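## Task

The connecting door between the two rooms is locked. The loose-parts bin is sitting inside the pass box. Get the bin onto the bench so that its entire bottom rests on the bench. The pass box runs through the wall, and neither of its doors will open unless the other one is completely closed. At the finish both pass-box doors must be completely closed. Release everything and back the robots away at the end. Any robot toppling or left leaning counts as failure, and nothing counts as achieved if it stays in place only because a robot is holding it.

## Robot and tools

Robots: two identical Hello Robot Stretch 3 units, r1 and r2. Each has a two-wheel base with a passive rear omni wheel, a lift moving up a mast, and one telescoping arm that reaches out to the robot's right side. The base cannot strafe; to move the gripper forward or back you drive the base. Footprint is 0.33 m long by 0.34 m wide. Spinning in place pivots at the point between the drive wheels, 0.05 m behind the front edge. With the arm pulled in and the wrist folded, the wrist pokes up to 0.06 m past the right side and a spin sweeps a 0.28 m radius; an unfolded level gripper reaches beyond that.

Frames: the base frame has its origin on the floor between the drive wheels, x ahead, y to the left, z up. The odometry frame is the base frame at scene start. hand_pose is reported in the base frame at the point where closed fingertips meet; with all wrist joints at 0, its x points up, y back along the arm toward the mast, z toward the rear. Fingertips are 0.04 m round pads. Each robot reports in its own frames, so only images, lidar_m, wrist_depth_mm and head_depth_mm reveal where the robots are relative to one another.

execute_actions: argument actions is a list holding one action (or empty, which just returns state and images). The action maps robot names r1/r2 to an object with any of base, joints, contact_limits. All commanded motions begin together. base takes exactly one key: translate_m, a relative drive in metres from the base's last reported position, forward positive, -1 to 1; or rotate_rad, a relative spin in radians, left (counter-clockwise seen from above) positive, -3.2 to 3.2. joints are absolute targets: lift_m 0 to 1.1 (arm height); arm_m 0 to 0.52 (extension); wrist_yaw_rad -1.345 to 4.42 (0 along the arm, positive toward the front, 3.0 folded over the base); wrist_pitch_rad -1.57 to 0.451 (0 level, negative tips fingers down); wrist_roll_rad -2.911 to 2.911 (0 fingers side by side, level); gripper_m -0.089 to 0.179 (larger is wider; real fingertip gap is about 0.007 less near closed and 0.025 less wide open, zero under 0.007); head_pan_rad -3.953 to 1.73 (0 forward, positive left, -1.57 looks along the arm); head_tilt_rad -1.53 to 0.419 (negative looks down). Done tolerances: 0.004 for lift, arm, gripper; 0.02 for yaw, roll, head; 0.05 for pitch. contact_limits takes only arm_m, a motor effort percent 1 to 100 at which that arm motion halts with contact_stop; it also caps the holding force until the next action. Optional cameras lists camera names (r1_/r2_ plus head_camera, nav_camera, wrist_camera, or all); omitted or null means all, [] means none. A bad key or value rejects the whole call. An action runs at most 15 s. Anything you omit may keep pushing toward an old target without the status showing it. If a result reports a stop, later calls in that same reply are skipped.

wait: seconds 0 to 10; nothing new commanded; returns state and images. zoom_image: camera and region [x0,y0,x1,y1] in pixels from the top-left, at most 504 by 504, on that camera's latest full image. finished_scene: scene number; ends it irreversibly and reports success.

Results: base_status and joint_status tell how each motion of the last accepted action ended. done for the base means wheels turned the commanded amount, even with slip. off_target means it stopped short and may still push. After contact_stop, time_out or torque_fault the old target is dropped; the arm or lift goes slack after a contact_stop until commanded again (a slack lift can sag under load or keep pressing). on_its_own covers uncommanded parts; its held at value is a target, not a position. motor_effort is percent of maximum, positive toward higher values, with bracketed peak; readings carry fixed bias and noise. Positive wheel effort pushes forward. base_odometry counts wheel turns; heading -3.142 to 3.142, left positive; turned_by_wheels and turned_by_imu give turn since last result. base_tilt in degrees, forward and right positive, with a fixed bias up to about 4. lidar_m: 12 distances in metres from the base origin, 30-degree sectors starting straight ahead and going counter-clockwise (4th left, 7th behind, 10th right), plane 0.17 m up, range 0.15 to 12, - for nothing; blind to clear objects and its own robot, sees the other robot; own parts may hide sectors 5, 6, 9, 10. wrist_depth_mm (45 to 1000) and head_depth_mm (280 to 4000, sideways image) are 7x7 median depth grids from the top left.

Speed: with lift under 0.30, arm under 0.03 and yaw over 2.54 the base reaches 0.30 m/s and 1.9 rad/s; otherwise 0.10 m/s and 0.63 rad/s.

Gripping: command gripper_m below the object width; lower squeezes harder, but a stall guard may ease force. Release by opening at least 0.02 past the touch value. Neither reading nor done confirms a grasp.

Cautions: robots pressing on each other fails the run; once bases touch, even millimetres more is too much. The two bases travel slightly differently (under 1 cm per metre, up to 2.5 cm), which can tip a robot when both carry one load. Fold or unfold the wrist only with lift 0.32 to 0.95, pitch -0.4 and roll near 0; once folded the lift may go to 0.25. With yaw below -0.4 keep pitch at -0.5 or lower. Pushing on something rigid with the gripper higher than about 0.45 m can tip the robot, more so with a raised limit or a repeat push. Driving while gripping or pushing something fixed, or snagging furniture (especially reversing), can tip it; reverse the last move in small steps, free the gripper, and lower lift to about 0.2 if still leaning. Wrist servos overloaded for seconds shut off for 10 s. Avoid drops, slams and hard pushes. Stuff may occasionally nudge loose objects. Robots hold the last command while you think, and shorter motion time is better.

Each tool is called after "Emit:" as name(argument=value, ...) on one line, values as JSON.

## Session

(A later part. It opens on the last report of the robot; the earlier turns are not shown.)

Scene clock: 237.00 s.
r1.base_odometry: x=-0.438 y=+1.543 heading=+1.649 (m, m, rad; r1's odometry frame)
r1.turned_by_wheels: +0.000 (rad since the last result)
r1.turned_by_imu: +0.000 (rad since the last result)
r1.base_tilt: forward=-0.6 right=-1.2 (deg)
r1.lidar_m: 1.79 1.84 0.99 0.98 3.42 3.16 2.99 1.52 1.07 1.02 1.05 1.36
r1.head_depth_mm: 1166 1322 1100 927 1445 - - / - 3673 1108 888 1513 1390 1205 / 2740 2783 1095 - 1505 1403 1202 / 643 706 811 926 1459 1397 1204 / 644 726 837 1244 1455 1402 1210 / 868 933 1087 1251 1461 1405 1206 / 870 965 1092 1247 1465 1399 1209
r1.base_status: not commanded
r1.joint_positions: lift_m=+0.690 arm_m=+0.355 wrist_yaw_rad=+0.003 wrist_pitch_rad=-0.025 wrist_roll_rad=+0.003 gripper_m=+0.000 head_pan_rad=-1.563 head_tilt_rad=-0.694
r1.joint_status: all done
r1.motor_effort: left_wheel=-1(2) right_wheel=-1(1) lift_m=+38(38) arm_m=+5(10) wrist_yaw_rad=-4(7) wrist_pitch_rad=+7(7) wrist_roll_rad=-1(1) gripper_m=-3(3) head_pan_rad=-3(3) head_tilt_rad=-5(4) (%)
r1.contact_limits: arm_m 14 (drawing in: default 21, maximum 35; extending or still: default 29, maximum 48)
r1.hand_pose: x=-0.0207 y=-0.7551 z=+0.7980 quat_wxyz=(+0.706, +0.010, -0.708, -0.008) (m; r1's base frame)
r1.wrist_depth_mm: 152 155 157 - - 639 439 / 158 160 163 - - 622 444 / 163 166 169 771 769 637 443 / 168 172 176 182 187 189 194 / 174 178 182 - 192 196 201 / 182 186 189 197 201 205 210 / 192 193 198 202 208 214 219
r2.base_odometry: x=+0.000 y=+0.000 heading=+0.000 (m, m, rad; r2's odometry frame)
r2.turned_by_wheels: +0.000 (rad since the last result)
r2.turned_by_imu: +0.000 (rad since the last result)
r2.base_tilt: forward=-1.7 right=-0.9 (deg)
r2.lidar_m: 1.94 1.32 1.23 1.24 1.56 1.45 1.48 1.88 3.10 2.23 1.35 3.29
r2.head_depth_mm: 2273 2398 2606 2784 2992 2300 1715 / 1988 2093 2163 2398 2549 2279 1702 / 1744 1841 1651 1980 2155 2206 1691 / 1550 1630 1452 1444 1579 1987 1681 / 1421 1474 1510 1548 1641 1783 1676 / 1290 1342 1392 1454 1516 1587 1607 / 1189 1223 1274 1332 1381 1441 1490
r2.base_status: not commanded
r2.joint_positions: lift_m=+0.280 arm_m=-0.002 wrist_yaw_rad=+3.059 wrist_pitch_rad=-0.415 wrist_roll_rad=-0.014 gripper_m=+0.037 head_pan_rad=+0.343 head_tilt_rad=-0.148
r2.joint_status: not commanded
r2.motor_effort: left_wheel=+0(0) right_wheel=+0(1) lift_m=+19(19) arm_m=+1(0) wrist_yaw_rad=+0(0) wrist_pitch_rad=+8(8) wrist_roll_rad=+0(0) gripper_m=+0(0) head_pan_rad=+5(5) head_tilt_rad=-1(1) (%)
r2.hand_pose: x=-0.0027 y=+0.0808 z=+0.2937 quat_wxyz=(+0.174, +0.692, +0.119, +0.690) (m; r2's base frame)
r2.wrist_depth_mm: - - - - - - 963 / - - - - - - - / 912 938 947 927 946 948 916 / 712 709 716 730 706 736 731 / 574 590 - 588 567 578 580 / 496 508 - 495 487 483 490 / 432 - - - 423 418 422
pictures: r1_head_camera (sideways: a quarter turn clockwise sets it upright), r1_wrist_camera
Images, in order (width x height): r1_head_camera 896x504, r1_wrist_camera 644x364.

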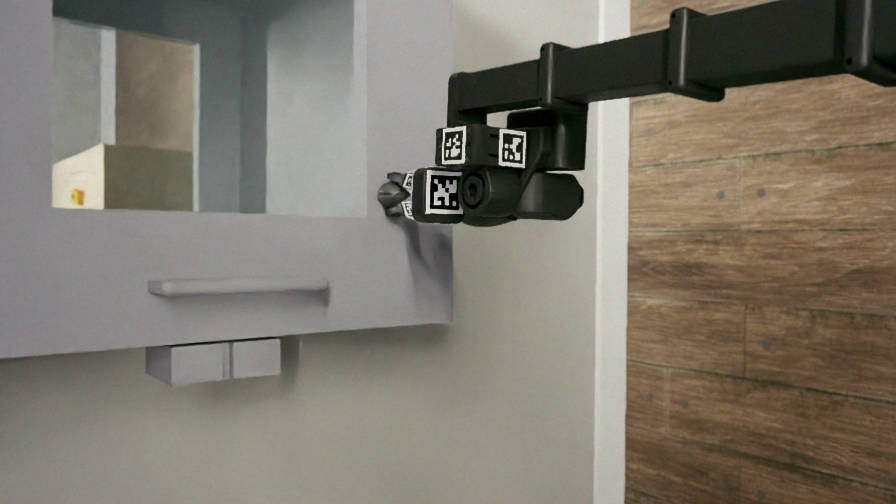

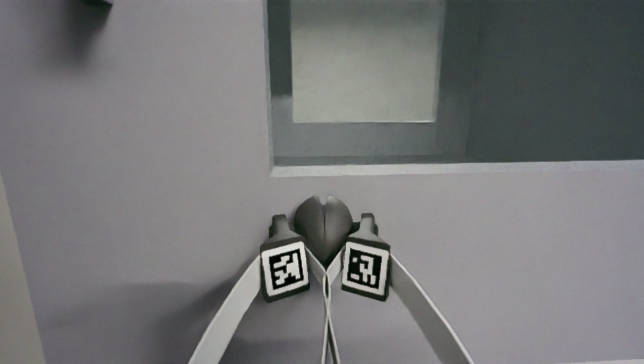

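Emit:
execute_actions(actions=[], cameras=["r1_head_camera","r1_wrist_camera"])

Scene clock: 245.77 s.
r1.base_odometry: x=-0.438 y=+1.543 heading=+1.649 (m, m, rad; r1's odometry frame)
r1.turned_by_wheels: +0.000 (rad since the last result)
r1.turned_by_imu: -0.001 (rad since the last result)
r1.base_tilt: forward=-0.5 right=-1.3 (deg)
r1.lidar_m: 1.79 1.83 0.99 0.98 3.42 3.15 2.99 1.52 1.08 1.02 1.05 1.36
r1.head_depth_mm: 1172 1325 1101 932 1441 - - / - 3682 1097 891 1509 1394 1205 / 2710 2794 1095 - 1506 1390 1199 / 645 703 806 929 1452 1399 1218 / 643 727 837 1244 1458 1395 1208 / 867 938 1087 1244 1474 1398 1204 / 870 964 1090 1248 1471 1397 1206
r1.base_status: not commanded
r1.joint_positions: lift_m=+0.690 arm_m=+0.355 wrist_yaw_rad=+0.003 wrist_pitch_rad=-0.025 wrist_roll_rad=+0.003 gripper_m=+0.000 head_pan_rad=-1.563 head_tilt_rad=-0.694
r1.joint_status: all done
r1.motor_effort: left_wheel=-1(2) right_wheel=+0(1) lift_m=+38(38) arm_m=+4(10) wrist_yaw_rad=-4(7) wrist_pitch_rad=+7(7) wrist_roll_rad=-2(1) gripper_m=-3(3) head_pan_rad=-3(3) head_tilt_rad=-4(4) (%)
r1.contact_limits: arm_m 14 (drawing in: default 21, maximum 35; extending or still: default 29, maximum 48)
r1.hand_pose: x=-0.0207 y=-0.7551 z=+0.7980 quat_wxyz=(+0.706, +0.010, -0.708, -0.008) (m; r1's base frame)
r1.wrist_depth_mm: 153 155 158 - - 631 438 / 157 159 163 - - 632 444 / 163 166 169 761 769 642 440 / 168 172 175 182 187 190 194 / 175 178 183 - 192 196 202 / 182 185 189 196 201 204 209 / 191 193 199 202 208 214 221
r2.base_odometry: x=+0.000 y=+0.000 heading=+0.000 (m, m, rad; r2's odometry frame)
r2.turned_by_wheels: +0.000 (rad since the last result)
r2.turned_by_imu: +0.001 (rad since the last result)
r2.base_tilt: forward=-1.7 right=-1.1 (deg)
r2.lidar_m: 1.95 1.32 1.23 1.24 1.55 1.45 1.47 1.88 3.10 2.22 1.35 3.28
r2.head_depth_mm: 2264 2390 2579 2803 2953 2296 1718 / 1963 2110 2164 2388 2520 2296 1696 / 1738 1848 1657 1998 2138 2192 1699 / 1559 1640 1451 1437 1572 1986 1681 / 1410 1480 1511 1558 1657 1783 1661 / 1295 1344 1395 1456 1522 1584 1605 / 1184 1225 1271 1323 1381 1438 1490
r2.base_status: not commanded
r2.joint_positions: lift_m=+0.280 arm_m=-0.002 wrist_yaw_rad=+3.059 wrist_pitch_rad=-0.415 wrist_roll_rad=-0.014 gripper_m=+0.037 head_pan_rad=+0.343 head_tilt_rad=-0.148
r2.joint_status: not commanded
r2.motor_effort: left_wheel=+0(0) right_wheel=+1(1) lift_m=+19(19) arm_m=+1(0) wrist_yaw_rad=+0(0) wrist_pitch_rad=+9(8) wrist_roll_rad=+0(0) gripper_m=+0(0) head_pan_rad=+3(5) head_tilt_rad=-1(1) (%)
r2.hand_pose: x=-0.0027 y=+0.0808 z=+0.2937 quat_wxyz=(+0.174, +0.692, +0.119, +0.690) (m; r2's base frame)
r2.wrist_depth_mm: - - - - - - 940 / - - - - - - - / 923 944 919 924 931 930 941 / 700 704 722 715 711 712 722 / 580 576 - 575 587 583 580 / 484 514 - 498 488 494 489 / 433 - - - 419 426 425
pictures: r1_head_camera (sideways: a quarter turn clockwise sets it upright), r1_wrist_camera
Images, in order (width x height): r1_head_camera 896x504, r1_wrist_camera 644x364.

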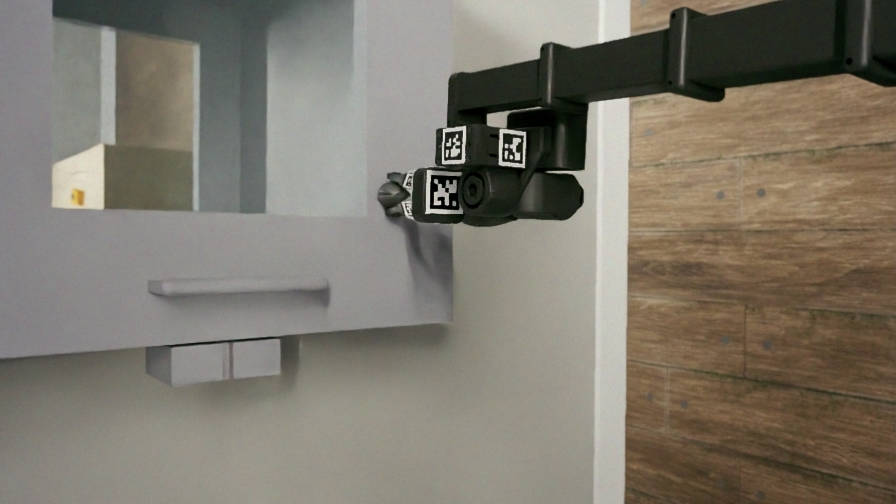

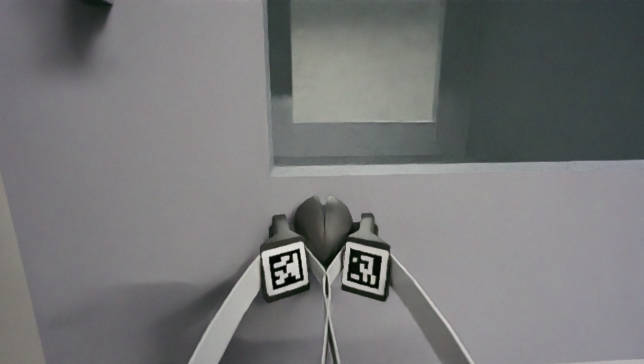

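Emit:
execute_actions(actions=[{"r1":{"joints":{"arm_m":0.42},"contact_limits":{"arm_m":14}}}], cameras=["r1_head_camera","r1_wrist_camera"])

Scene clock: 249.90 s.
r1.base_odometry: x=-0.438 y=+1.543 heading=+1.649 (m, m, rad; r1's odometry frame)
r1.turned_by_wheels: +0.000 (rad since the last result)
r1.turned_by_imu: +0.000 (rad since the last result)
r1.base_tilt: forward=-0.6 right=-1.2 (deg)
r1.lidar_m: 1.79 1.84 0.99 0.98 3.39 3.17 2.99 1.52 1.07 1.02 1.05 1.36
r1.head_depth_mm: 1165 1314 1095 933 1447 - - / - 3672 1102 894 1511 1388 1204 / 2763 2857 1101 - 1497 1380 1214 / 652 715 817 935 1452 1397 1206 / 651 727 849 1245 1453 1408 1213 / 866 932 1089 1253 1454 1386 1212 / 868 966 1092 1253 1467 1395 1199
r1.base_status: not commanded
r1.joint_positions: lift_m=+0.690 arm_m=+0.362 wrist_yaw_rad=+0.006 wrist_pitch_rad=-0.027 wrist_roll_rad=+0.003 gripper_m=+0.000 head_pan_rad=-1.563 head_tilt_rad=-0.694
r1.joint_status: arm_m contact_stop (moved +0.007 of +0.065)
r1.on_its_own: arm_m is slack since a contact_stop, until your next command for it (your +0.420 is given up)
r1.motor_effort: left_wheel=+0(4) right_wheel=-1(1) lift_m=+38(38) arm_m=+0(13) wrist_yaw_rad=-7(8) wrist_pitch_rad=+7(9) wrist_roll_rad=-1(1) gripper_m=-3(3) head_pan_rad=-3(3) head_tilt_rad=-4(5) (%)
r1.contact_limits: arm_m 14 (drawing in: default 21, maximum 35; extending or still: default 29, maximum 48)
r1.hand_pose: x=-0.0200 y=-0.7624 z=+0.7977 quat_wxyz=(+0.706, +0.012, -0.708, -0.008) (m; r1's base frame)
r1.wrist_depth_mm: 153 155 158 - - 643 440 / 158 160 163 - - 636 442 / 165 166 169 752 777 634 443 / 170 172 175 181 185 187 189 / 178 179 182 - 190 194 197 / 184 187 189 196 198 202 205 / 194 195 197 201 206 210 215
r2.base_odometry: x=+0.000 y=+0.000 heading=+0.000 (m, m, rad; r2's odometry frame)
r2.turned_by_wheels: +0.000 (rad since the last result)
r2.turned_by_imu: +0.000 (rad since the last result)
r2.base_tilt: forward=-1.6 right=-0.8 (deg)
r2.lidar_m: 1.94 1.32 1.23 1.24 1.55 1.45 1.47 1.88 3.09 2.22 1.35 3.29
r2.head_depth_mm: 2266 2403 2584 2787 2991 2304 1710 / 1964 2093 2174 2391 2527 2303 1716 / 1742 1845 1664 1969 2147 2168 1690 / 1561 1636 1447 1441 1579 1988 1683 / 1411 1476 1509 1546 1646 1780 1679 / 1297 1337 1398 1459 1521 1588 1601 / 1184 1228 1281 1327 1384 1434 1478
r2.base_status: not commanded
r2.joint_positions: lift_m=+0.280 arm_m=-0.002 wrist_yaw_rad=+3.059 wrist_pitch_rad=-0.415 wrist_roll_rad=-0.014 gripper_m=+0.037 head_pan_rad=+0.343 head_tilt_rad=-0.148
r2.joint_status: not commanded
r2.motor_effort: left_wheel=+1(0) right_wheel=-1(1) lift_m=+18(19) arm_m=+0(1) wrist_yaw_rad=+1(0) wrist_pitch_rad=+8(8) wrist_roll_rad=+0(0) gripper_m=+0(0) head_pan_rad=+4(5) head_tilt_rad=-1(1) (%)
r2.hand_pose: x=-0.0027 y=+0.0808 z=+0.2937 quat_wxyz=(+0.174, +0.692, +0.119, +0.690) (m; r2's base frame)
r2.wrist_depth_mm: - - - - - - 939 / - - - - - - - / 922 919 928 932 940 919 926 / 718 708 732 718 730 704 716 / 571 568 - 576 590 575 581 / 488 503 - 503 487 492 486 / 432 - - - 424 424 422
pictures: r1_head_camera (sideways: a quarter turn clockwise sets it upright), r1_wrist_camera
Images, in order (width x height): r1_head_camera 896x504, r1_wrist_camera 644x364.

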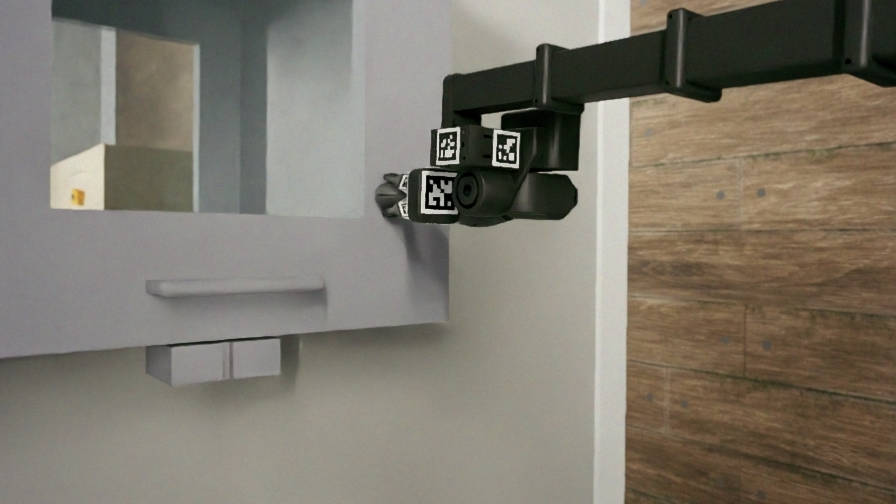

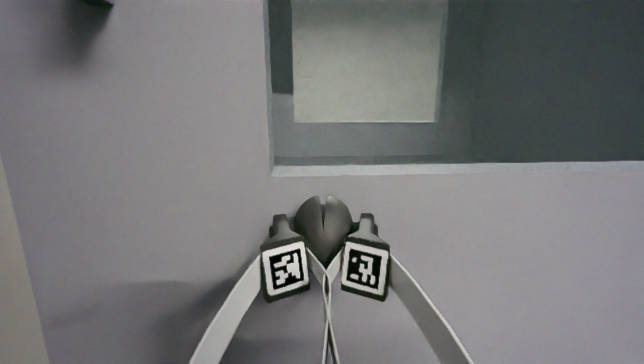

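Emit:
execute_actions(actions=[{"r1":{"joints":{"arm_m":0.33}}}], cameras=[])

Emit:
execute_actions(actions=[{"r1":{"base":{"translate_m":0.08}}}], cameras=["r1_head_camera","r1_wrist_camera"])

Scene clock: 256.73 s.
r1.base_odometry: x=-0.438 y=+1.543 heading=+1.649 (m, m, rad; r1's odometry frame)
r1.turned_by_wheels: +0.000 (rad since the last result)
r1.turned_by_imu: -0.001 (rad since the last result)
r1.base_tilt: forward=-0.6 right=-1.3 (deg)
r1.lidar_m: 1.80 1.83 0.99 0.98 3.40 3.15 2.98 1.52 1.07 1.02 1.05 1.36
r1.head_depth_mm: 1175 1315 1099 934 1425 - - / - 3598 1101 913 - 1402 1210 / 2747 2821 1099 891 1511 1400 1218 / 649 712 817 938 1453 1402 1213 / 650 726 847 1248 1461 1395 1214 / 862 937 1087 1247 1457 1409 1214 / 868 965 1088 1249 1473 1400 1210
r1.base_status: not commanded
r1.joint_positions: lift_m=+0.690 arm_m=+0.330 wrist_yaw_rad=+0.003 wrist_pitch_rad=-0.026 wrist_roll_rad=+0.003 gripper_m=+0.000 head_pan_rad=-1.563 head_tilt_rad=-0.694
r1.joint_status: all done
r1.motor_effort: left_wheel=-1(1) right_wheel=+0(2) lift_m=+38(38) arm_m=-3(2) wrist_yaw_rad=-5(8) wrist_pitch_rad=+7(7) wrist_roll_rad=-1(1) gripper_m=-2(3) head_pan_rad=-3(3) head_tilt_rad=-4(4) (%)
r1.hand_pose: x=-0.0206 y=-0.7308 z=+0.7979 quat_wxyz=(+0.706, +0.011, -0.708, -0.008) (m; r1's base frame)
r1.wrist_depth_mm: 181 183 186 - - 632 438 / 188 189 193 - - 634 439 / 196 196 199 793 800 641 440 / 315 204 206 212 217 222 224 / 449 212 216 - 224 229 233 / 467 220 223 231 236 237 242 / 489 228 234 238 242 533 548
r2.base_odometry: x=+0.000 y=+0.000 heading=+0.000 (m, m, rad; r2's odometry frame)
r2.turned_by_wheels: +0.000 (rad since the last result)
r2.turned_by_imu: +0.000 (rad since the last result)
r2.base_tilt: forward=-1.7 right=-0.9 (deg)
r2.lidar_m: 1.94 1.31 1.23 1.25 1.55 1.45 1.48 1.88 3.09 2.22 1.35 3.30
r2.head_depth_mm: 2277 2393 2593 2828 3014 2308 1726 / 1966 2096 2172 2377 2532 2295 1708 / 1736 1835 1646 1989 2148 2167 1693 / 1548 1636 1448 1441 1577 1999 1681 / 1407 1477 1515 1561 1651 1784 1675 / 1283 1341 1395 1453 1520 1586 1594 / 1182 1235 1277 1328 1385 1438 1488
r2.base_status: not commanded
r2.joint_positions: lift_m=+0.280 arm_m=-0.002 wrist_yaw_rad=+3.059 wrist_pitch_rad=-0.415 wrist_roll_rad=-0.014 gripper_m=+0.037 head_pan_rad=+0.343 head_tilt_rad=-0.148
r2.joint_status: not commanded
r2.motor_effort: left_wheel=+0(1) right_wheel=+0(0) lift_m=+19(19) arm_m=+0(1) wrist_yaw_rad=+0(0) wrist_pitch_rad=+8(8) wrist_roll_rad=+0(0) gripper_m=+0(0) head_pan_rad=+5(4) head_tilt_rad=-1(1) (%)
r2.hand_pose: x=-0.0027 y=+0.0808 z=+0.2937 quat_wxyz=(+0.174, +0.692, +0.119, +0.690) (m; r2's base frame)
r2.wrist_depth_mm: - - - - - - 926 / - - - - - - - / 902 949 933 930 903 933 932 / 717 700 711 709 742 731 714 / 582 584 - 574 593 578 592 / 487 498 - 502 492 487 489 / 432 - - - 421 425 420
pictures: none
No camera images: the call's "cameras" was empty. Leave "cameras" out to get every camera's image.

Scene clock: 259.23 s.
r1.base_odometry: x=-0.444 y=+1.623 heading=+1.649 (m, m, rad; r1's odometry frame)
r1.turned_by_wheels: +0.000 (rad since the last result)
r1.turned_by_imu: +0.000 (rad since the last result)
r1.base_tilt: forward=-0.6 right=-1.2 (deg)
r1.lidar_m: 1.71 1.75 2.32 0.96 3.43 3.25 3.07 1.52 1.07 1.02 1.04 1.36
r1.head_depth_mm: - 3604 1099 930 1423 - - / 665 1329 1100 906 - 1394 1205 / 646 707 808 882 1510 1399 1212 / 656 732 845 1209 1447 1392 1214 / 863 949 1088 1251 1451 1393 1207 / 858 960 1081 1230 1454 1388 1207 / 866 962 1084 1245 1458 1399 1215
r1.base_status: done
r1.joint_positions: lift_m=+0.690 arm_m=+0.330 wrist_yaw_rad=+0.003 wrist_pitch_rad=-0.026 wrist_roll_rad=+0.003 gripper_m=+0.000 head_pan_rad=-1.563 head_tilt_rad=-0.694
r1.joint_status: not commanded
r1.motor_effort: left_wheel=-2(4) right_wheel=+0(4) lift_m=+38(38) arm_m=-3(3) wrist_yaw_rad=-5(4) wrist_pitch_rad=+7(7) wrist_roll_rad=-1(1) gripper_m=-2(2) head_pan_rad=-3(3) head_tilt_rad=-4(5) (%)
r1.hand_pose: x=-0.0206 y=-0.7308 z=+0.7979 quat_wxyz=(+0.706, +0.011, -0.708, -0.008) (m; r1's base frame)
r1.wrist_depth_mm: 393 397 183 185 - 746 530 / 404 412 189 191 - 763 528 / 419 425 196 200 808 761 530 / 434 441 202 207 212 218 221 / 450 454 211 - 219 224 228 / 462 476 219 226 232 233 240 / 483 493 231 233 240 245 557
r2.base_odometry: x=+0.000 y=+0.000 heading=+0.000 (m, m, rad; r2's odometry frame)
r2.turned_by_wheels: +0.000 (rad since the last result)
r2.turned_by_imu: +0.000 (rad since the last result)
r2.base_tilt: forward=-1.6 right=-0.9 (deg)
r2.lidar_m: 1.95 1.32 1.23 1.25 1.55 1.45 1.48 1.88 3.09 2.22 1.35 3.29
r2.head_depth_mm: 2255 2417 2582 2792 2950 2284 1713 / 1968 2107 2184 2377 2548 2292 1719 / 1750 1831 1658 1981 2140 2194 1701 / 1565 1640 1444 1438 1571 1981 1676 / 1417 1480 1508 1558 1651 1789 1679 / 1290 1344 1404 1459 1529 1591 1609 / 1187 1232 1272 1330 1379 1431 1492
r2.base_status: not commanded
r2.joint_positions: lift_m=+0.280 arm_m=-0.002 wrist_yaw_rad=+3.059 wrist_pitch_rad=-0.415 wrist_roll_rad=-0.014 gripper_m=+0.037 head_pan_rad=+0.343 head_tilt_rad=-0.148
r2.joint_status: not commanded
r2.motor_effort: left_wheel=+1(0) right_wheel=+0(1) lift_m=+19(19) arm_m=+0(1) wrist_yaw_rad=+0(0) wrist_pitch_rad=+8(8) wrist_roll_rad=+0(0) gripper_m=+0(0) head_pan_rad=+5(4) head_tilt_rad=-1(1) (%)
r2.hand_pose: x=-0.0027 y=+0.0808 z=+0.2937 quat_wxyz=(+0.174, +0.692, +0.119, +0.690) (m; r2's base frame)
r2.wrist_depth_mm: - - - - - - 917 / - - - - - - - / 930 894 948 949 920 933 936 / 702 722 714 718 733 725 713 / 586 577 - 584 578 580 580 / 492 502 - 503 489 490 489 / 431 - - - 422 421 424
pictures: r1_head_camera (sideways: a quarter turn clockwise sets it upright), r1_wrist_camera
Images, in order (width x height): r1_head_camera 896x504, r1_wrist_camera 644x364.

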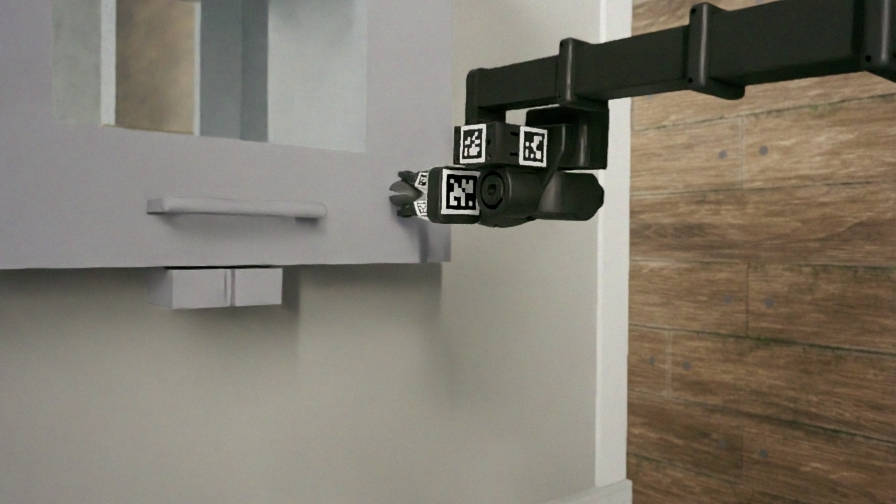

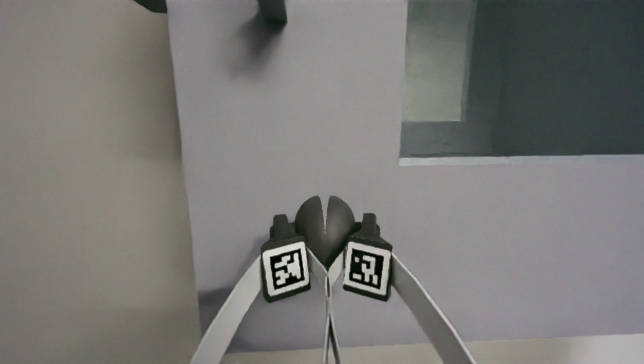

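Emit:
execute_actions(actions=[{"r1":{"joints":{"arm_m":0.40},"contact_limits":{"arm_m":16}}}], cameras=["r1_head_camera","r1_wrist_camera"])

Scene clock: 265.43 s.
r1.base_odometry: x=-0.444 y=+1.623 heading=+1.650 (m, m, rad; r1's odometry frame)
r1.turned_by_wheels: +0.000 (rad since the last result)
r1.turned_by_imu: -0.004 (rad since the last result)
r1.base_tilt: forward=-0.6 right=-1.3 (deg)
r1.lidar_m: 1.71 1.75 2.31 0.96 3.42 3.24 3.08 1.53 1.07 1.02 1.05 1.35
r1.head_depth_mm: - 3644 1097 929 1447 - - / 668 2825 1094 890 1495 1406 1207 / 644 708 810 - 1513 1398 1211 / 656 722 829 1219 1449 1400 1204 / 864 929 1082 1240 1447 1389 1201 / 864 960 1082 1252 1451 1401 1209 / 863 965 1090 1247 1451 1396 1211
r1.base_status: not commanded
r1.joint_positions: lift_m=+0.690 arm_m=+0.358 wrist_yaw_rad=+0.011 wrist_pitch_rad=-0.027 wrist_roll_rad=+0.003 gripper_m=+0.000 head_pan_rad=-1.563 head_tilt_rad=-0.694
r1.joint_status: arm_m contact_stop (moved +0.028 of +0.070)
r1.on_its_own: arm_m is slack since a contact_stop, until your next command for it (your +0.400 is given up); wrist_yaw_rad is at rest, and its effort (-15) is outside its rest range (-12 to +12)
r1.motor_effort: left_wheel=+2(11) right_wheel=-3(6) lift_m=+37(38) arm_m=+0(22) wrist_yaw_rad=-15(16) wrist_pitch_rad=+7(11) wrist_roll_rad=-1(1) gripper_m=-3(4) head_pan_rad=-2(3) head_tilt_rad=-5(4) (%)
r1.contact_limits: arm_m 16 (drawing in: default 21, maximum 35; extending or still: default 29, maximum 48)
r1.hand_pose: x=-0.0186 y=-0.7585 z=+0.7977 quat_wxyz=(+0.706, +0.014, -0.708, -0.006) (m; r1's base frame)
r1.wrist_depth_mm: 368 367 158 159 165 726 529 / 378 378 164 166 170 730 533 / 394 396 169 172 776 764 521 / 408 411 175 179 184 187 190 / 424 434 182 - 191 192 197 / 435 443 190 197 201 202 205 / 456 471 198 202 207 210 215
r2.base_odometry: x=+0.000 y=+0.000 heading=+0.000 (m, m, rad; r2's odometry frame)
r2.turned_by_wheels: +0.000 (rad since the last result)
r2.turned_by_imu: +0.000 (rad since the last result)
r2.base_tilt: forward=-1.8 right=-1.0 (deg)
r2.lidar_m: 1.94 1.31 1.23 1.25 1.56 1.45 1.47 1.88 3.09 2.22 1.35 3.28
r2.head_depth_mm: 2274 2409 2585 2781 2987 2314 1715 / 1980 2100 2159 2391 2533 2290 1703 / 1745 1842 1660 1978 2128 2182 1702 / 1562 1634 1451 1436 1580 1982 1683 / 1416 1478 1513 1557 1643 1800 1680 / 1287 1343 1398 1456 1522 1591 1583 / 1187 1227 1272 1325 1383 1434 1490
r2.base_status: not commanded
r2.joint_positions: lift_m=+0.280 arm_m=-0.002 wrist_yaw_rad=+3.059 wrist_pitch_rad=-0.415 wrist_roll_rad=-0.014 gripper_m=+0.037 head_pan_rad=+0.343 head_tilt_rad=-0.148
r2.joint_status: not commanded
r2.motor_effort: left_wheel=+0(1) right_wheel=+0(1) lift_m=+19(19) arm_m=+1(1) wrist_yaw_rad=+0(0) wrist_pitch_rad=+8(8) wrist_roll_rad=+0(0) gripper_m=+0(0) head_pan_rad=+3(5) head_tilt_rad=+0(1) (%)
r2.hand_pose: x=-0.0027 y=+0.0808 z=+0.2937 quat_wxyz=(+0.174, +0.692, +0.119, +0.690) (m; r2's base frame)
r2.wrist_depth_mm: - - - - - - 913 / - - - - - - - / 939 921 916 942 910 925 956 / 714 727 707 728 709 711 721 / 576 576 - 572 574 585 571 / 484 496 - 498 487 489 481 / 437 - - - 422 424 420
pictures: r1_head_camera (sideways: a quarter turn clockwise sets it upright), r1_wrist_camera
Images, in order (width x height): r1_head_camera 896x504, r1_wrist_camera 644x364.

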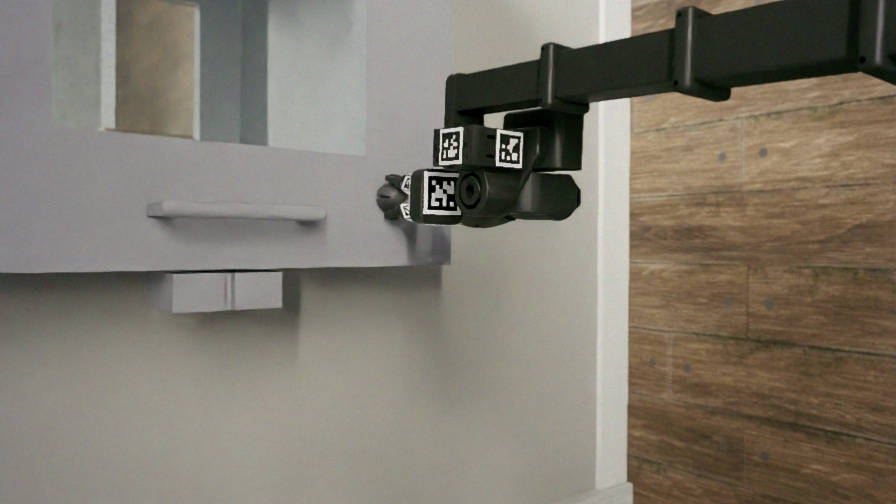

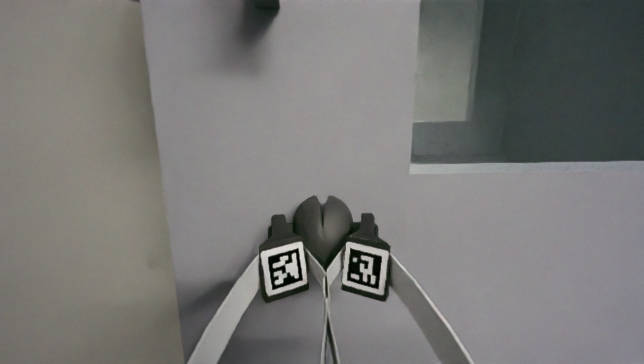

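Emit:
execute_actions(actions=[{"r1":{"joints":{"arm_m":0.26}}}], cameras=[])

Emit:
execute_actions(actions=[{"r1":{"base":{"translate_m":0.12},"joints":{"lift_m":0.88,"head_pan_rad":-1.75,"head_tilt_rad":-0.5}}}], cameras=["r1_head_camera","r1_wrist_camera"])

Scene clock: 274.80 s.
r1.base_odometry: x=-0.444 y=+1.623 heading=+1.649 (m, m, rad; r1's odometry frame)
r1.turned_by_wheels: +0.000 (rad since the last result)
r1.turned_by_imu: -0.001 (rad since the last result)
r1.base_tilt: forward=-0.7 right=-1.2 (deg)
r1.lidar_m: 1.71 1.75 2.32 0.96 3.41 3.26 3.07 1.53 1.07 1.02 1.04 1.35
r1.head_depth_mm: - 3632 1099 925 1408 1431 - / 664 2874 1102 931 - 1367 1213 / 647 708 813 914 - 1361 1215 / 659 721 832 1209 1456 1400 1210 / 860 928 1079 1240 1454 1397 1214 / 861 958 1082 1240 1450 1390 1216 / 862 962 1083 1244 1457 1397 1210
r1.base_status: not commanded
r1.joint_positions: lift_m=+0.690 arm_m=+0.260 wrist_yaw_rad=+0.003 wrist_pitch_rad=-0.026 wrist_roll_rad=+0.003 gripper_m=+0.000 head_pan_rad=-1.563 head_tilt_rad=-0.694
r1.joint_status: all done
r1.motor_effort: left_wheel=+0(3) right_wheel=+0(3) lift_m=+37(37) arm_m=-3(1) wrist_yaw_rad=-4(15) wrist_pitch_rad=+7(7) wrist_roll_rad=-1(2) gripper_m=-3(4) head_pan_rad=-2(3) head_tilt_rad=-4(3) (%)
r1.hand_pose: x=-0.0208 y=-0.6608 z=+0.7979 quat_wxyz=(+0.706, +0.010, -0.708, -0.008) (m; r1's base frame)
r1.wrist_depth_mm: 453 463 247 251 - 758 523 / 461 471 259 258 - 760 530 / 486 488 267 271 853 698 506 / 506 508 277 278 287 290 299 / 522 525 291 - 295 305 309 / 537 547 563 587 310 315 620 / 554 578 581 586 614 625 640
r2.base_odometry: x=+0.000 y=+0.000 heading=+0.000 (m, m, rad; r2's odometry frame)
r2.turned_by_wheels: +0.000 (rad since the last result)
r2.turned_by_imu: +0.001 (rad since the last result)
r2.base_tilt: forward=-1.8 right=-0.8 (deg)
r2.lidar_m: 1.94 1.32 1.23 1.25 1.56 1.45 1.48 1.88 3.08 2.22 1.35 3.30
r2.head_depth_mm: 2250 2387 2582 2796 2987 2305 1723 / 1977 2094 2178 2394 2537 2277 1706 / 1743 1842 1657 1991 2161 2186 1692 / 1562 1640 1452 1436 1569 2001 1685 / 1414 1467 1504 1550 1638 1776 1666 / 1288 1334 1402 1456 1519 1593 1599 / 1183 1230 1279 1325 1375 1436 1490
r2.base_status: not commanded
r2.joint_positions: lift_m=+0.280 arm_m=-0.002 wrist_yaw_rad=+3.059 wrist_pitch_rad=-0.415 wrist_roll_rad=-0.014 gripper_m=+0.037 head_pan_rad=+0.343 head_tilt_rad=-0.148
r2.joint_status: not commanded
r2.motor_effort: left_wheel=+0(1) right_wheel=+0(1) lift_m=+19(19) arm_m=+0(0) wrist_yaw_rad=+0(0) wrist_pitch_rad=+9(9) wrist_roll_rad=+0(0) gripper_m=+1(0) head_pan_rad=+5(5) head_tilt_rad=-1(1) (%)
r2.hand_pose: x=-0.0027 y=+0.0808 z=+0.2937 quat_wxyz=(+0.174, +0.692, +0.119, +0.690) (m; r2's base frame)
r2.wrist_depth_mm: - - - - - - 967 / - - - - - - - / 959 909 916 913 906 930 921 / 720 706 704 715 713 717 730 / 574 585 - 578 580 578 585 / 489 508 - 504 492 497 494 / 437 - - - 423 425 428
pictures: none
No camera images: the call's "cameras" was empty. Leave "cameras" out to get every camera's image.

Scene clock: 277.37 s.
r1.base_odometry: x=-0.454 y=+1.742 heading=+1.649 (m, m, rad; r1's odometry frame)
r1.turned_by_wheels: +0.000 (rad since the last result)
r1.turned_by_imu: +0.000 (rad since the last result)
r1.base_tilt: forward=-0.6 right=-1.3 (deg)
r1.lidar_m: 1.59 1.63 2.16 0.95 2.44 3.40 3.19 1.52 1.06 1.01 1.04 1.34
r1.head_depth_mm: 869 728 1349 1157 972 - - / 848 721 1441 1204 - - 1330 / 839 706 788 833 - 1413 1343 / 823 693 747 801 - 1375 1352 / 827 885 933 1044 1206 1346 1347 / 828 891 971 1055 1174 1309 1332 / 814 876 956 1038 1146 1287 1334
r1.base_status: done
r1.joint_positions: lift_m=+0.880 arm_m=+0.260 wrist_yaw_rad=+0.003 wrist_pitch_rad=-0.025 wrist_roll_rad=+0.003 gripper_m=+0.000 head_pan_rad=-1.743 head_tilt_rad=-0.508
r1.joint_status: all done
r1.motor_effort: left_wheel=-2(6) right_wheel=+0(4) lift_m=+39(41) arm_m=-3(3) wrist_yaw_rad=-4(3) wrist_pitch_rad=+7(7) wrist_roll_rad=-1(2) gripper_m=-2(2) head_pan_rad=-3(19) head_tilt_rad=+5(22) (%)
r1.hand_pose: x=-0.0208 y=-0.6608 z=+0.9880 quat_wxyz=(+0.706, +0.010, -0.708, -0.008) (m; r1's base frame)
r1.wrist_depth_mm: 445 454 466 463 249 257 650 / 457 468 473 478 258 266 654 / 481 485 492 266 269 278 661 / 492 502 508 278 276 286 656 / 517 518 528 - 286 677 660 / 538 541 543 570 268 510 574 / 546 562 571 579 316 326 339
r2.base_odometry: x=+0.000 y=+0.000 heading=+0.000 (m, m, rad; r2's odometry frame)
r2.turned_by_wheels: +0.000 (rad since the last result)
r2.turned_by_imu: +0.000 (rad since the last result)
r2.base_tilt: forward=-1.7 right=-0.9 (deg)
r2.lidar_m: 1.95 1.32 1.23 1.24 1.56 1.45 1.47 1.89 3.09 2.23 1.35 3.30
r2.head_depth_mm: 2274 2425 2605 2803 2967 2324 1708 / 1965 2101 2161 2369 2538 2288 1707 / 1732 1834 1656 1987 2145 2193 1699 / 1562 1640 1442 1436 1578 1986 1682 / 1418 1469 1519 1548 1647 1778 1665 / 1292 1343 1397 1454 1515 1593 1604 / 1186 1235 1281 1319 1378 1440 1492
r2.base_status: not commanded
r2.joint_positions: lift_m=+0.280 arm_m=-0.002 wrist_yaw_rad=+3.059 wrist_pitch_rad=-0.415 wrist_roll_rad=-0.014 gripper_m=+0.037 head_pan_rad=+0.343 head_tilt_rad=-0.148
r2.joint_status: not commanded
r2.motor_effort: left_wheel=+0(0) right_wheel=+1(0) lift_m=+18(19) arm_m=+0(0) wrist_yaw_rad=+0(0) wrist_pitch_rad=+8(8) wrist_roll_rad=+0(0) gripper_m=+1(1) head_pan_rad=+4(5) head_tilt_rad=-1(1) (%)
r2.hand_pose: x=-0.0027 y=+0.0808 z=+0.2937 quat_wxyz=(+0.174, +0.692, +0.119, +0.690) (m; r2's base frame)
r2.wrist_depth_mm: - - - - - - 937 / - - - - - - - / 880 931 912 922 931 944 946 / 706 700 724 714 704 729 730 / 571 575 - 572 577 574 568 / 481 501 - 504 490 498 491 / 434 - - - 422 421 422
pictures: r1_head_camera (sideways: a quarter turn clockwise sets it upright), r1_wrist_camera
Images, in order (width x height): r1_head_camera 896x504, r1_wrist_camera 644x364.

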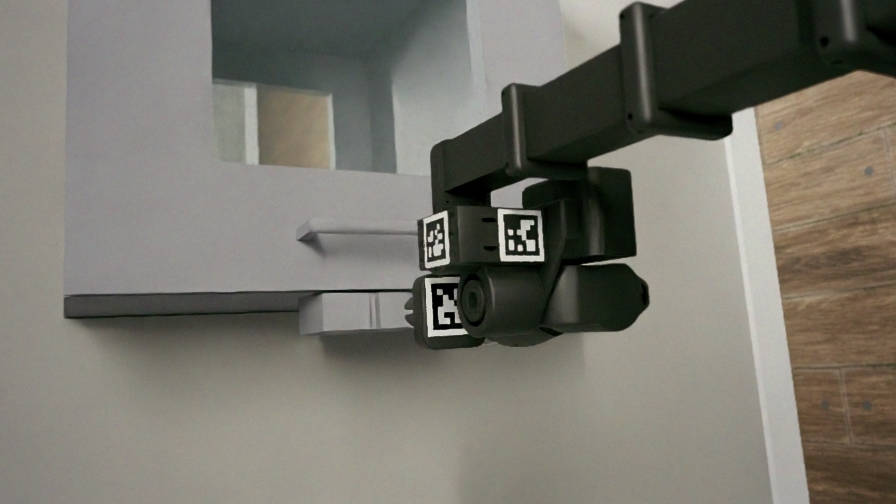

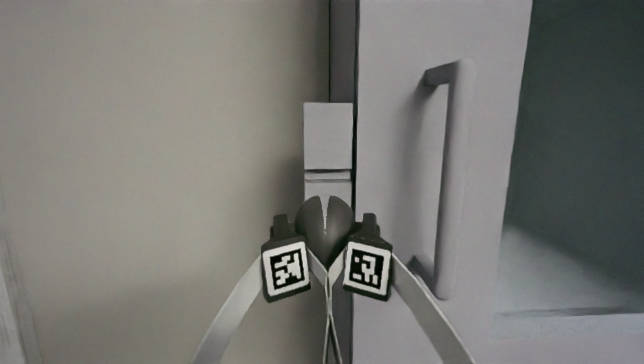

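Emit:
execute_actions(actions=[{"r1":{"joints":{"arm_m":0.1,"head_pan_rad":1.5,"head_tilt_rad":-0.5}}}], cameras=["r1_head_camera","r1_nav_camera","r2_nav_camera"])

Scene clock: 283.30 s.
r1.base_odometry: x=-0.454 y=+1.742 heading=+1.649 (m, m, rad; r1's odometry frame)
r1.turned_by_wheels: +0.000 (rad since the last result)
r1.turned_by_imu: +0.000 (rad since the last result)
r1.base_tilt: forward=-0.6 right=-1.2 (deg)
r1.lidar_m: 1.59 1.63 2.15 0.95 2.43 3.39 3.18 1.51 1.07 1.01 1.04 1.34
r1.head_depth_mm: 2846 3128 3374 2699 2027 1619 1339 / 2829 3061 3307 2681 1998 1616 1349 / 2823 3027 3278 2691 2020 1615 1343 / 2803 2996 1972 1122 1616 1531 1335 / 2787 3030 1691 1120 1960 1608 1328 / 2779 2982 1673 1063 1942 1605 1325 / 2745 2968 1679 1063 1953 1622 -
r1.base_status: not commanded
r1.joint_positions: lift_m=+0.880 arm_m=+0.100 wrist_yaw_rad=+0.002 wrist_pitch_rad=-0.025 wrist_roll_rad=+0.003 gripper_m=+0.000 head_pan_rad=+1.493 head_tilt_rad=-0.507
r1.joint_status: all done
r1.motor_effort: left_wheel=-1(1) right_wheel=+0(1) lift_m=+39(39) arm_m=-3(3) wrist_yaw_rad=-3(4) wrist_pitch_rad=+7(7) wrist_roll_rad=-1(1) gripper_m=-2(2) head_pan_rad=+4(39) head_tilt_rad=+3(3) (%)
r1.hand_pose: x=-0.0209 y=-0.5008 z=+0.9880 quat_wxyz=(+0.706, +0.010, -0.708, -0.008) (m; r1's base frame)
r1.wrist_depth_mm: 583 600 594 605 399 803 623 / 593 626 629 628 415 924 663 / 617 641 638 436 429 976 663 / 633 641 648 444 452 972 667 / 644 675 691 - 468 809 643 / 680 721 731 735 488 497 507 / 701 738 760 764 506 526 832
r2.base_odometry: x=+0.000 y=+0.000 heading=+0.000 (m, m, rad; r2's odometry frame)
r2.turned_by_wheels: +0.000 (rad since the last result)
r2.turned_by_imu: +0.000 (rad since the last result)
r2.base_tilt: forward=-1.6 right=-1.0 (deg)
r2.lidar_m: 1.94 1.31 1.23 1.25 1.55 1.45 1.47 1.88 3.09 2.23 1.35 3.30
r2.head_depth_mm: 2280 2401 2581 2804 2981 2299 1716 / 1971 2105 2185 2389 2529 2285 1696 / 1751 1850 1660 1990 2151 2199 1704 / 1551 1636 1442 1445 1578 1997 1677 / 1415 1470 1509 1559 1655 1776 1674 / 1287 1338 1395 1462 1520 1600 1599 / 1185 1227 1279 1328 1371 1432 1484
r2.base_status: not commanded
r2.joint_positions: lift_m=+0.280 arm_m=-0.002 wrist_yaw_rad=+3.059 wrist_pitch_rad=-0.415 wrist_roll_rad=-0.014 gripper_m=+0.037 head_pan_rad=+0.343 head_tilt_rad=-0.148
r2.joint_status: not commanded
r2.motor_effort: left_wheel=+0(0) right_wheel=+0(0) lift_m=+19(19) arm_m=+0(0) wrist_yaw_rad=+0(0) wrist_pitch_rad=+8(8) wrist_roll_rad=+0(0) gripper_m=+0(0) head_pan_rad=+5(5) head_tilt_rad=-1(2) (%)
r2.hand_pose: x=-0.0027 y=+0.0808 z=+0.2937 quat_wxyz=(+0.174, +0.692, +0.119, +0.690) (m; r2's base frame)
r2.wrist_depth_mm: - - - - - - 955 / - - - - - - - / 940 929 944 933 923 908 964 / 721 727 734 704 712 723 717 / 571 577 - 577 571 586 582 / 488 502 - 501 491 496 485 / 437 - - - 419 417 427
pictures: r1_head_camera (sideways: a quarter turn clockwise sets it upright), r1_nav_camera (sideways: a quarter turn counterclockwise sets it upright), r2_nav_camera (sideways: a quarter turn counterclockwise sets it upright)
Images, in order (width x height): r1_head_camera 896x504, r1_nav_camera 672x504, r2_nav_camera 672x504.

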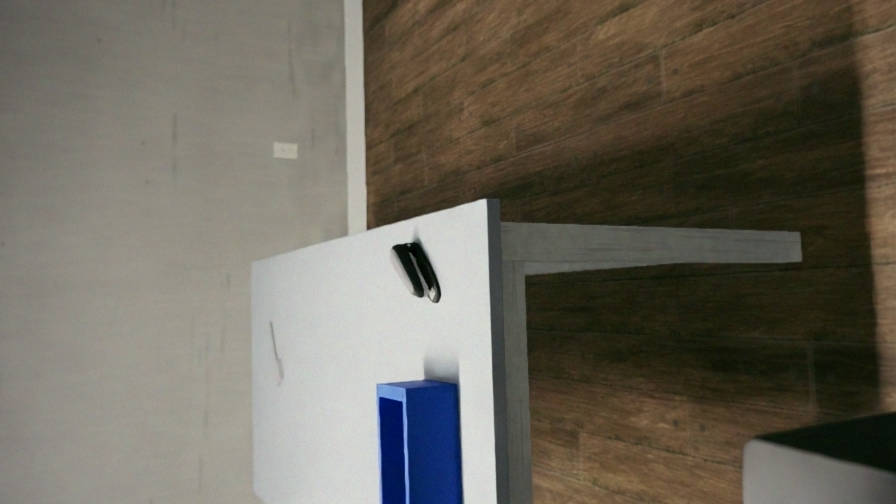

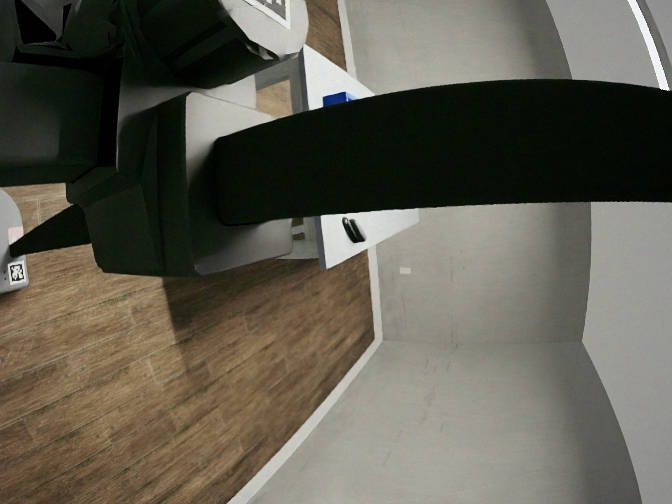

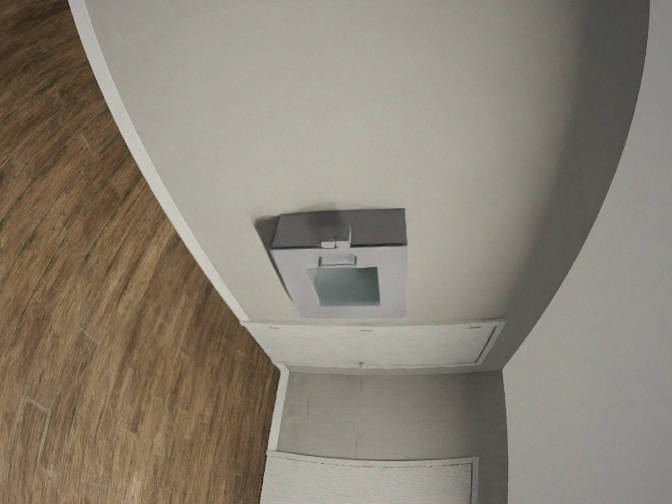

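Emit:
finished_scene(scene=2)

The scene is finished: the task was done.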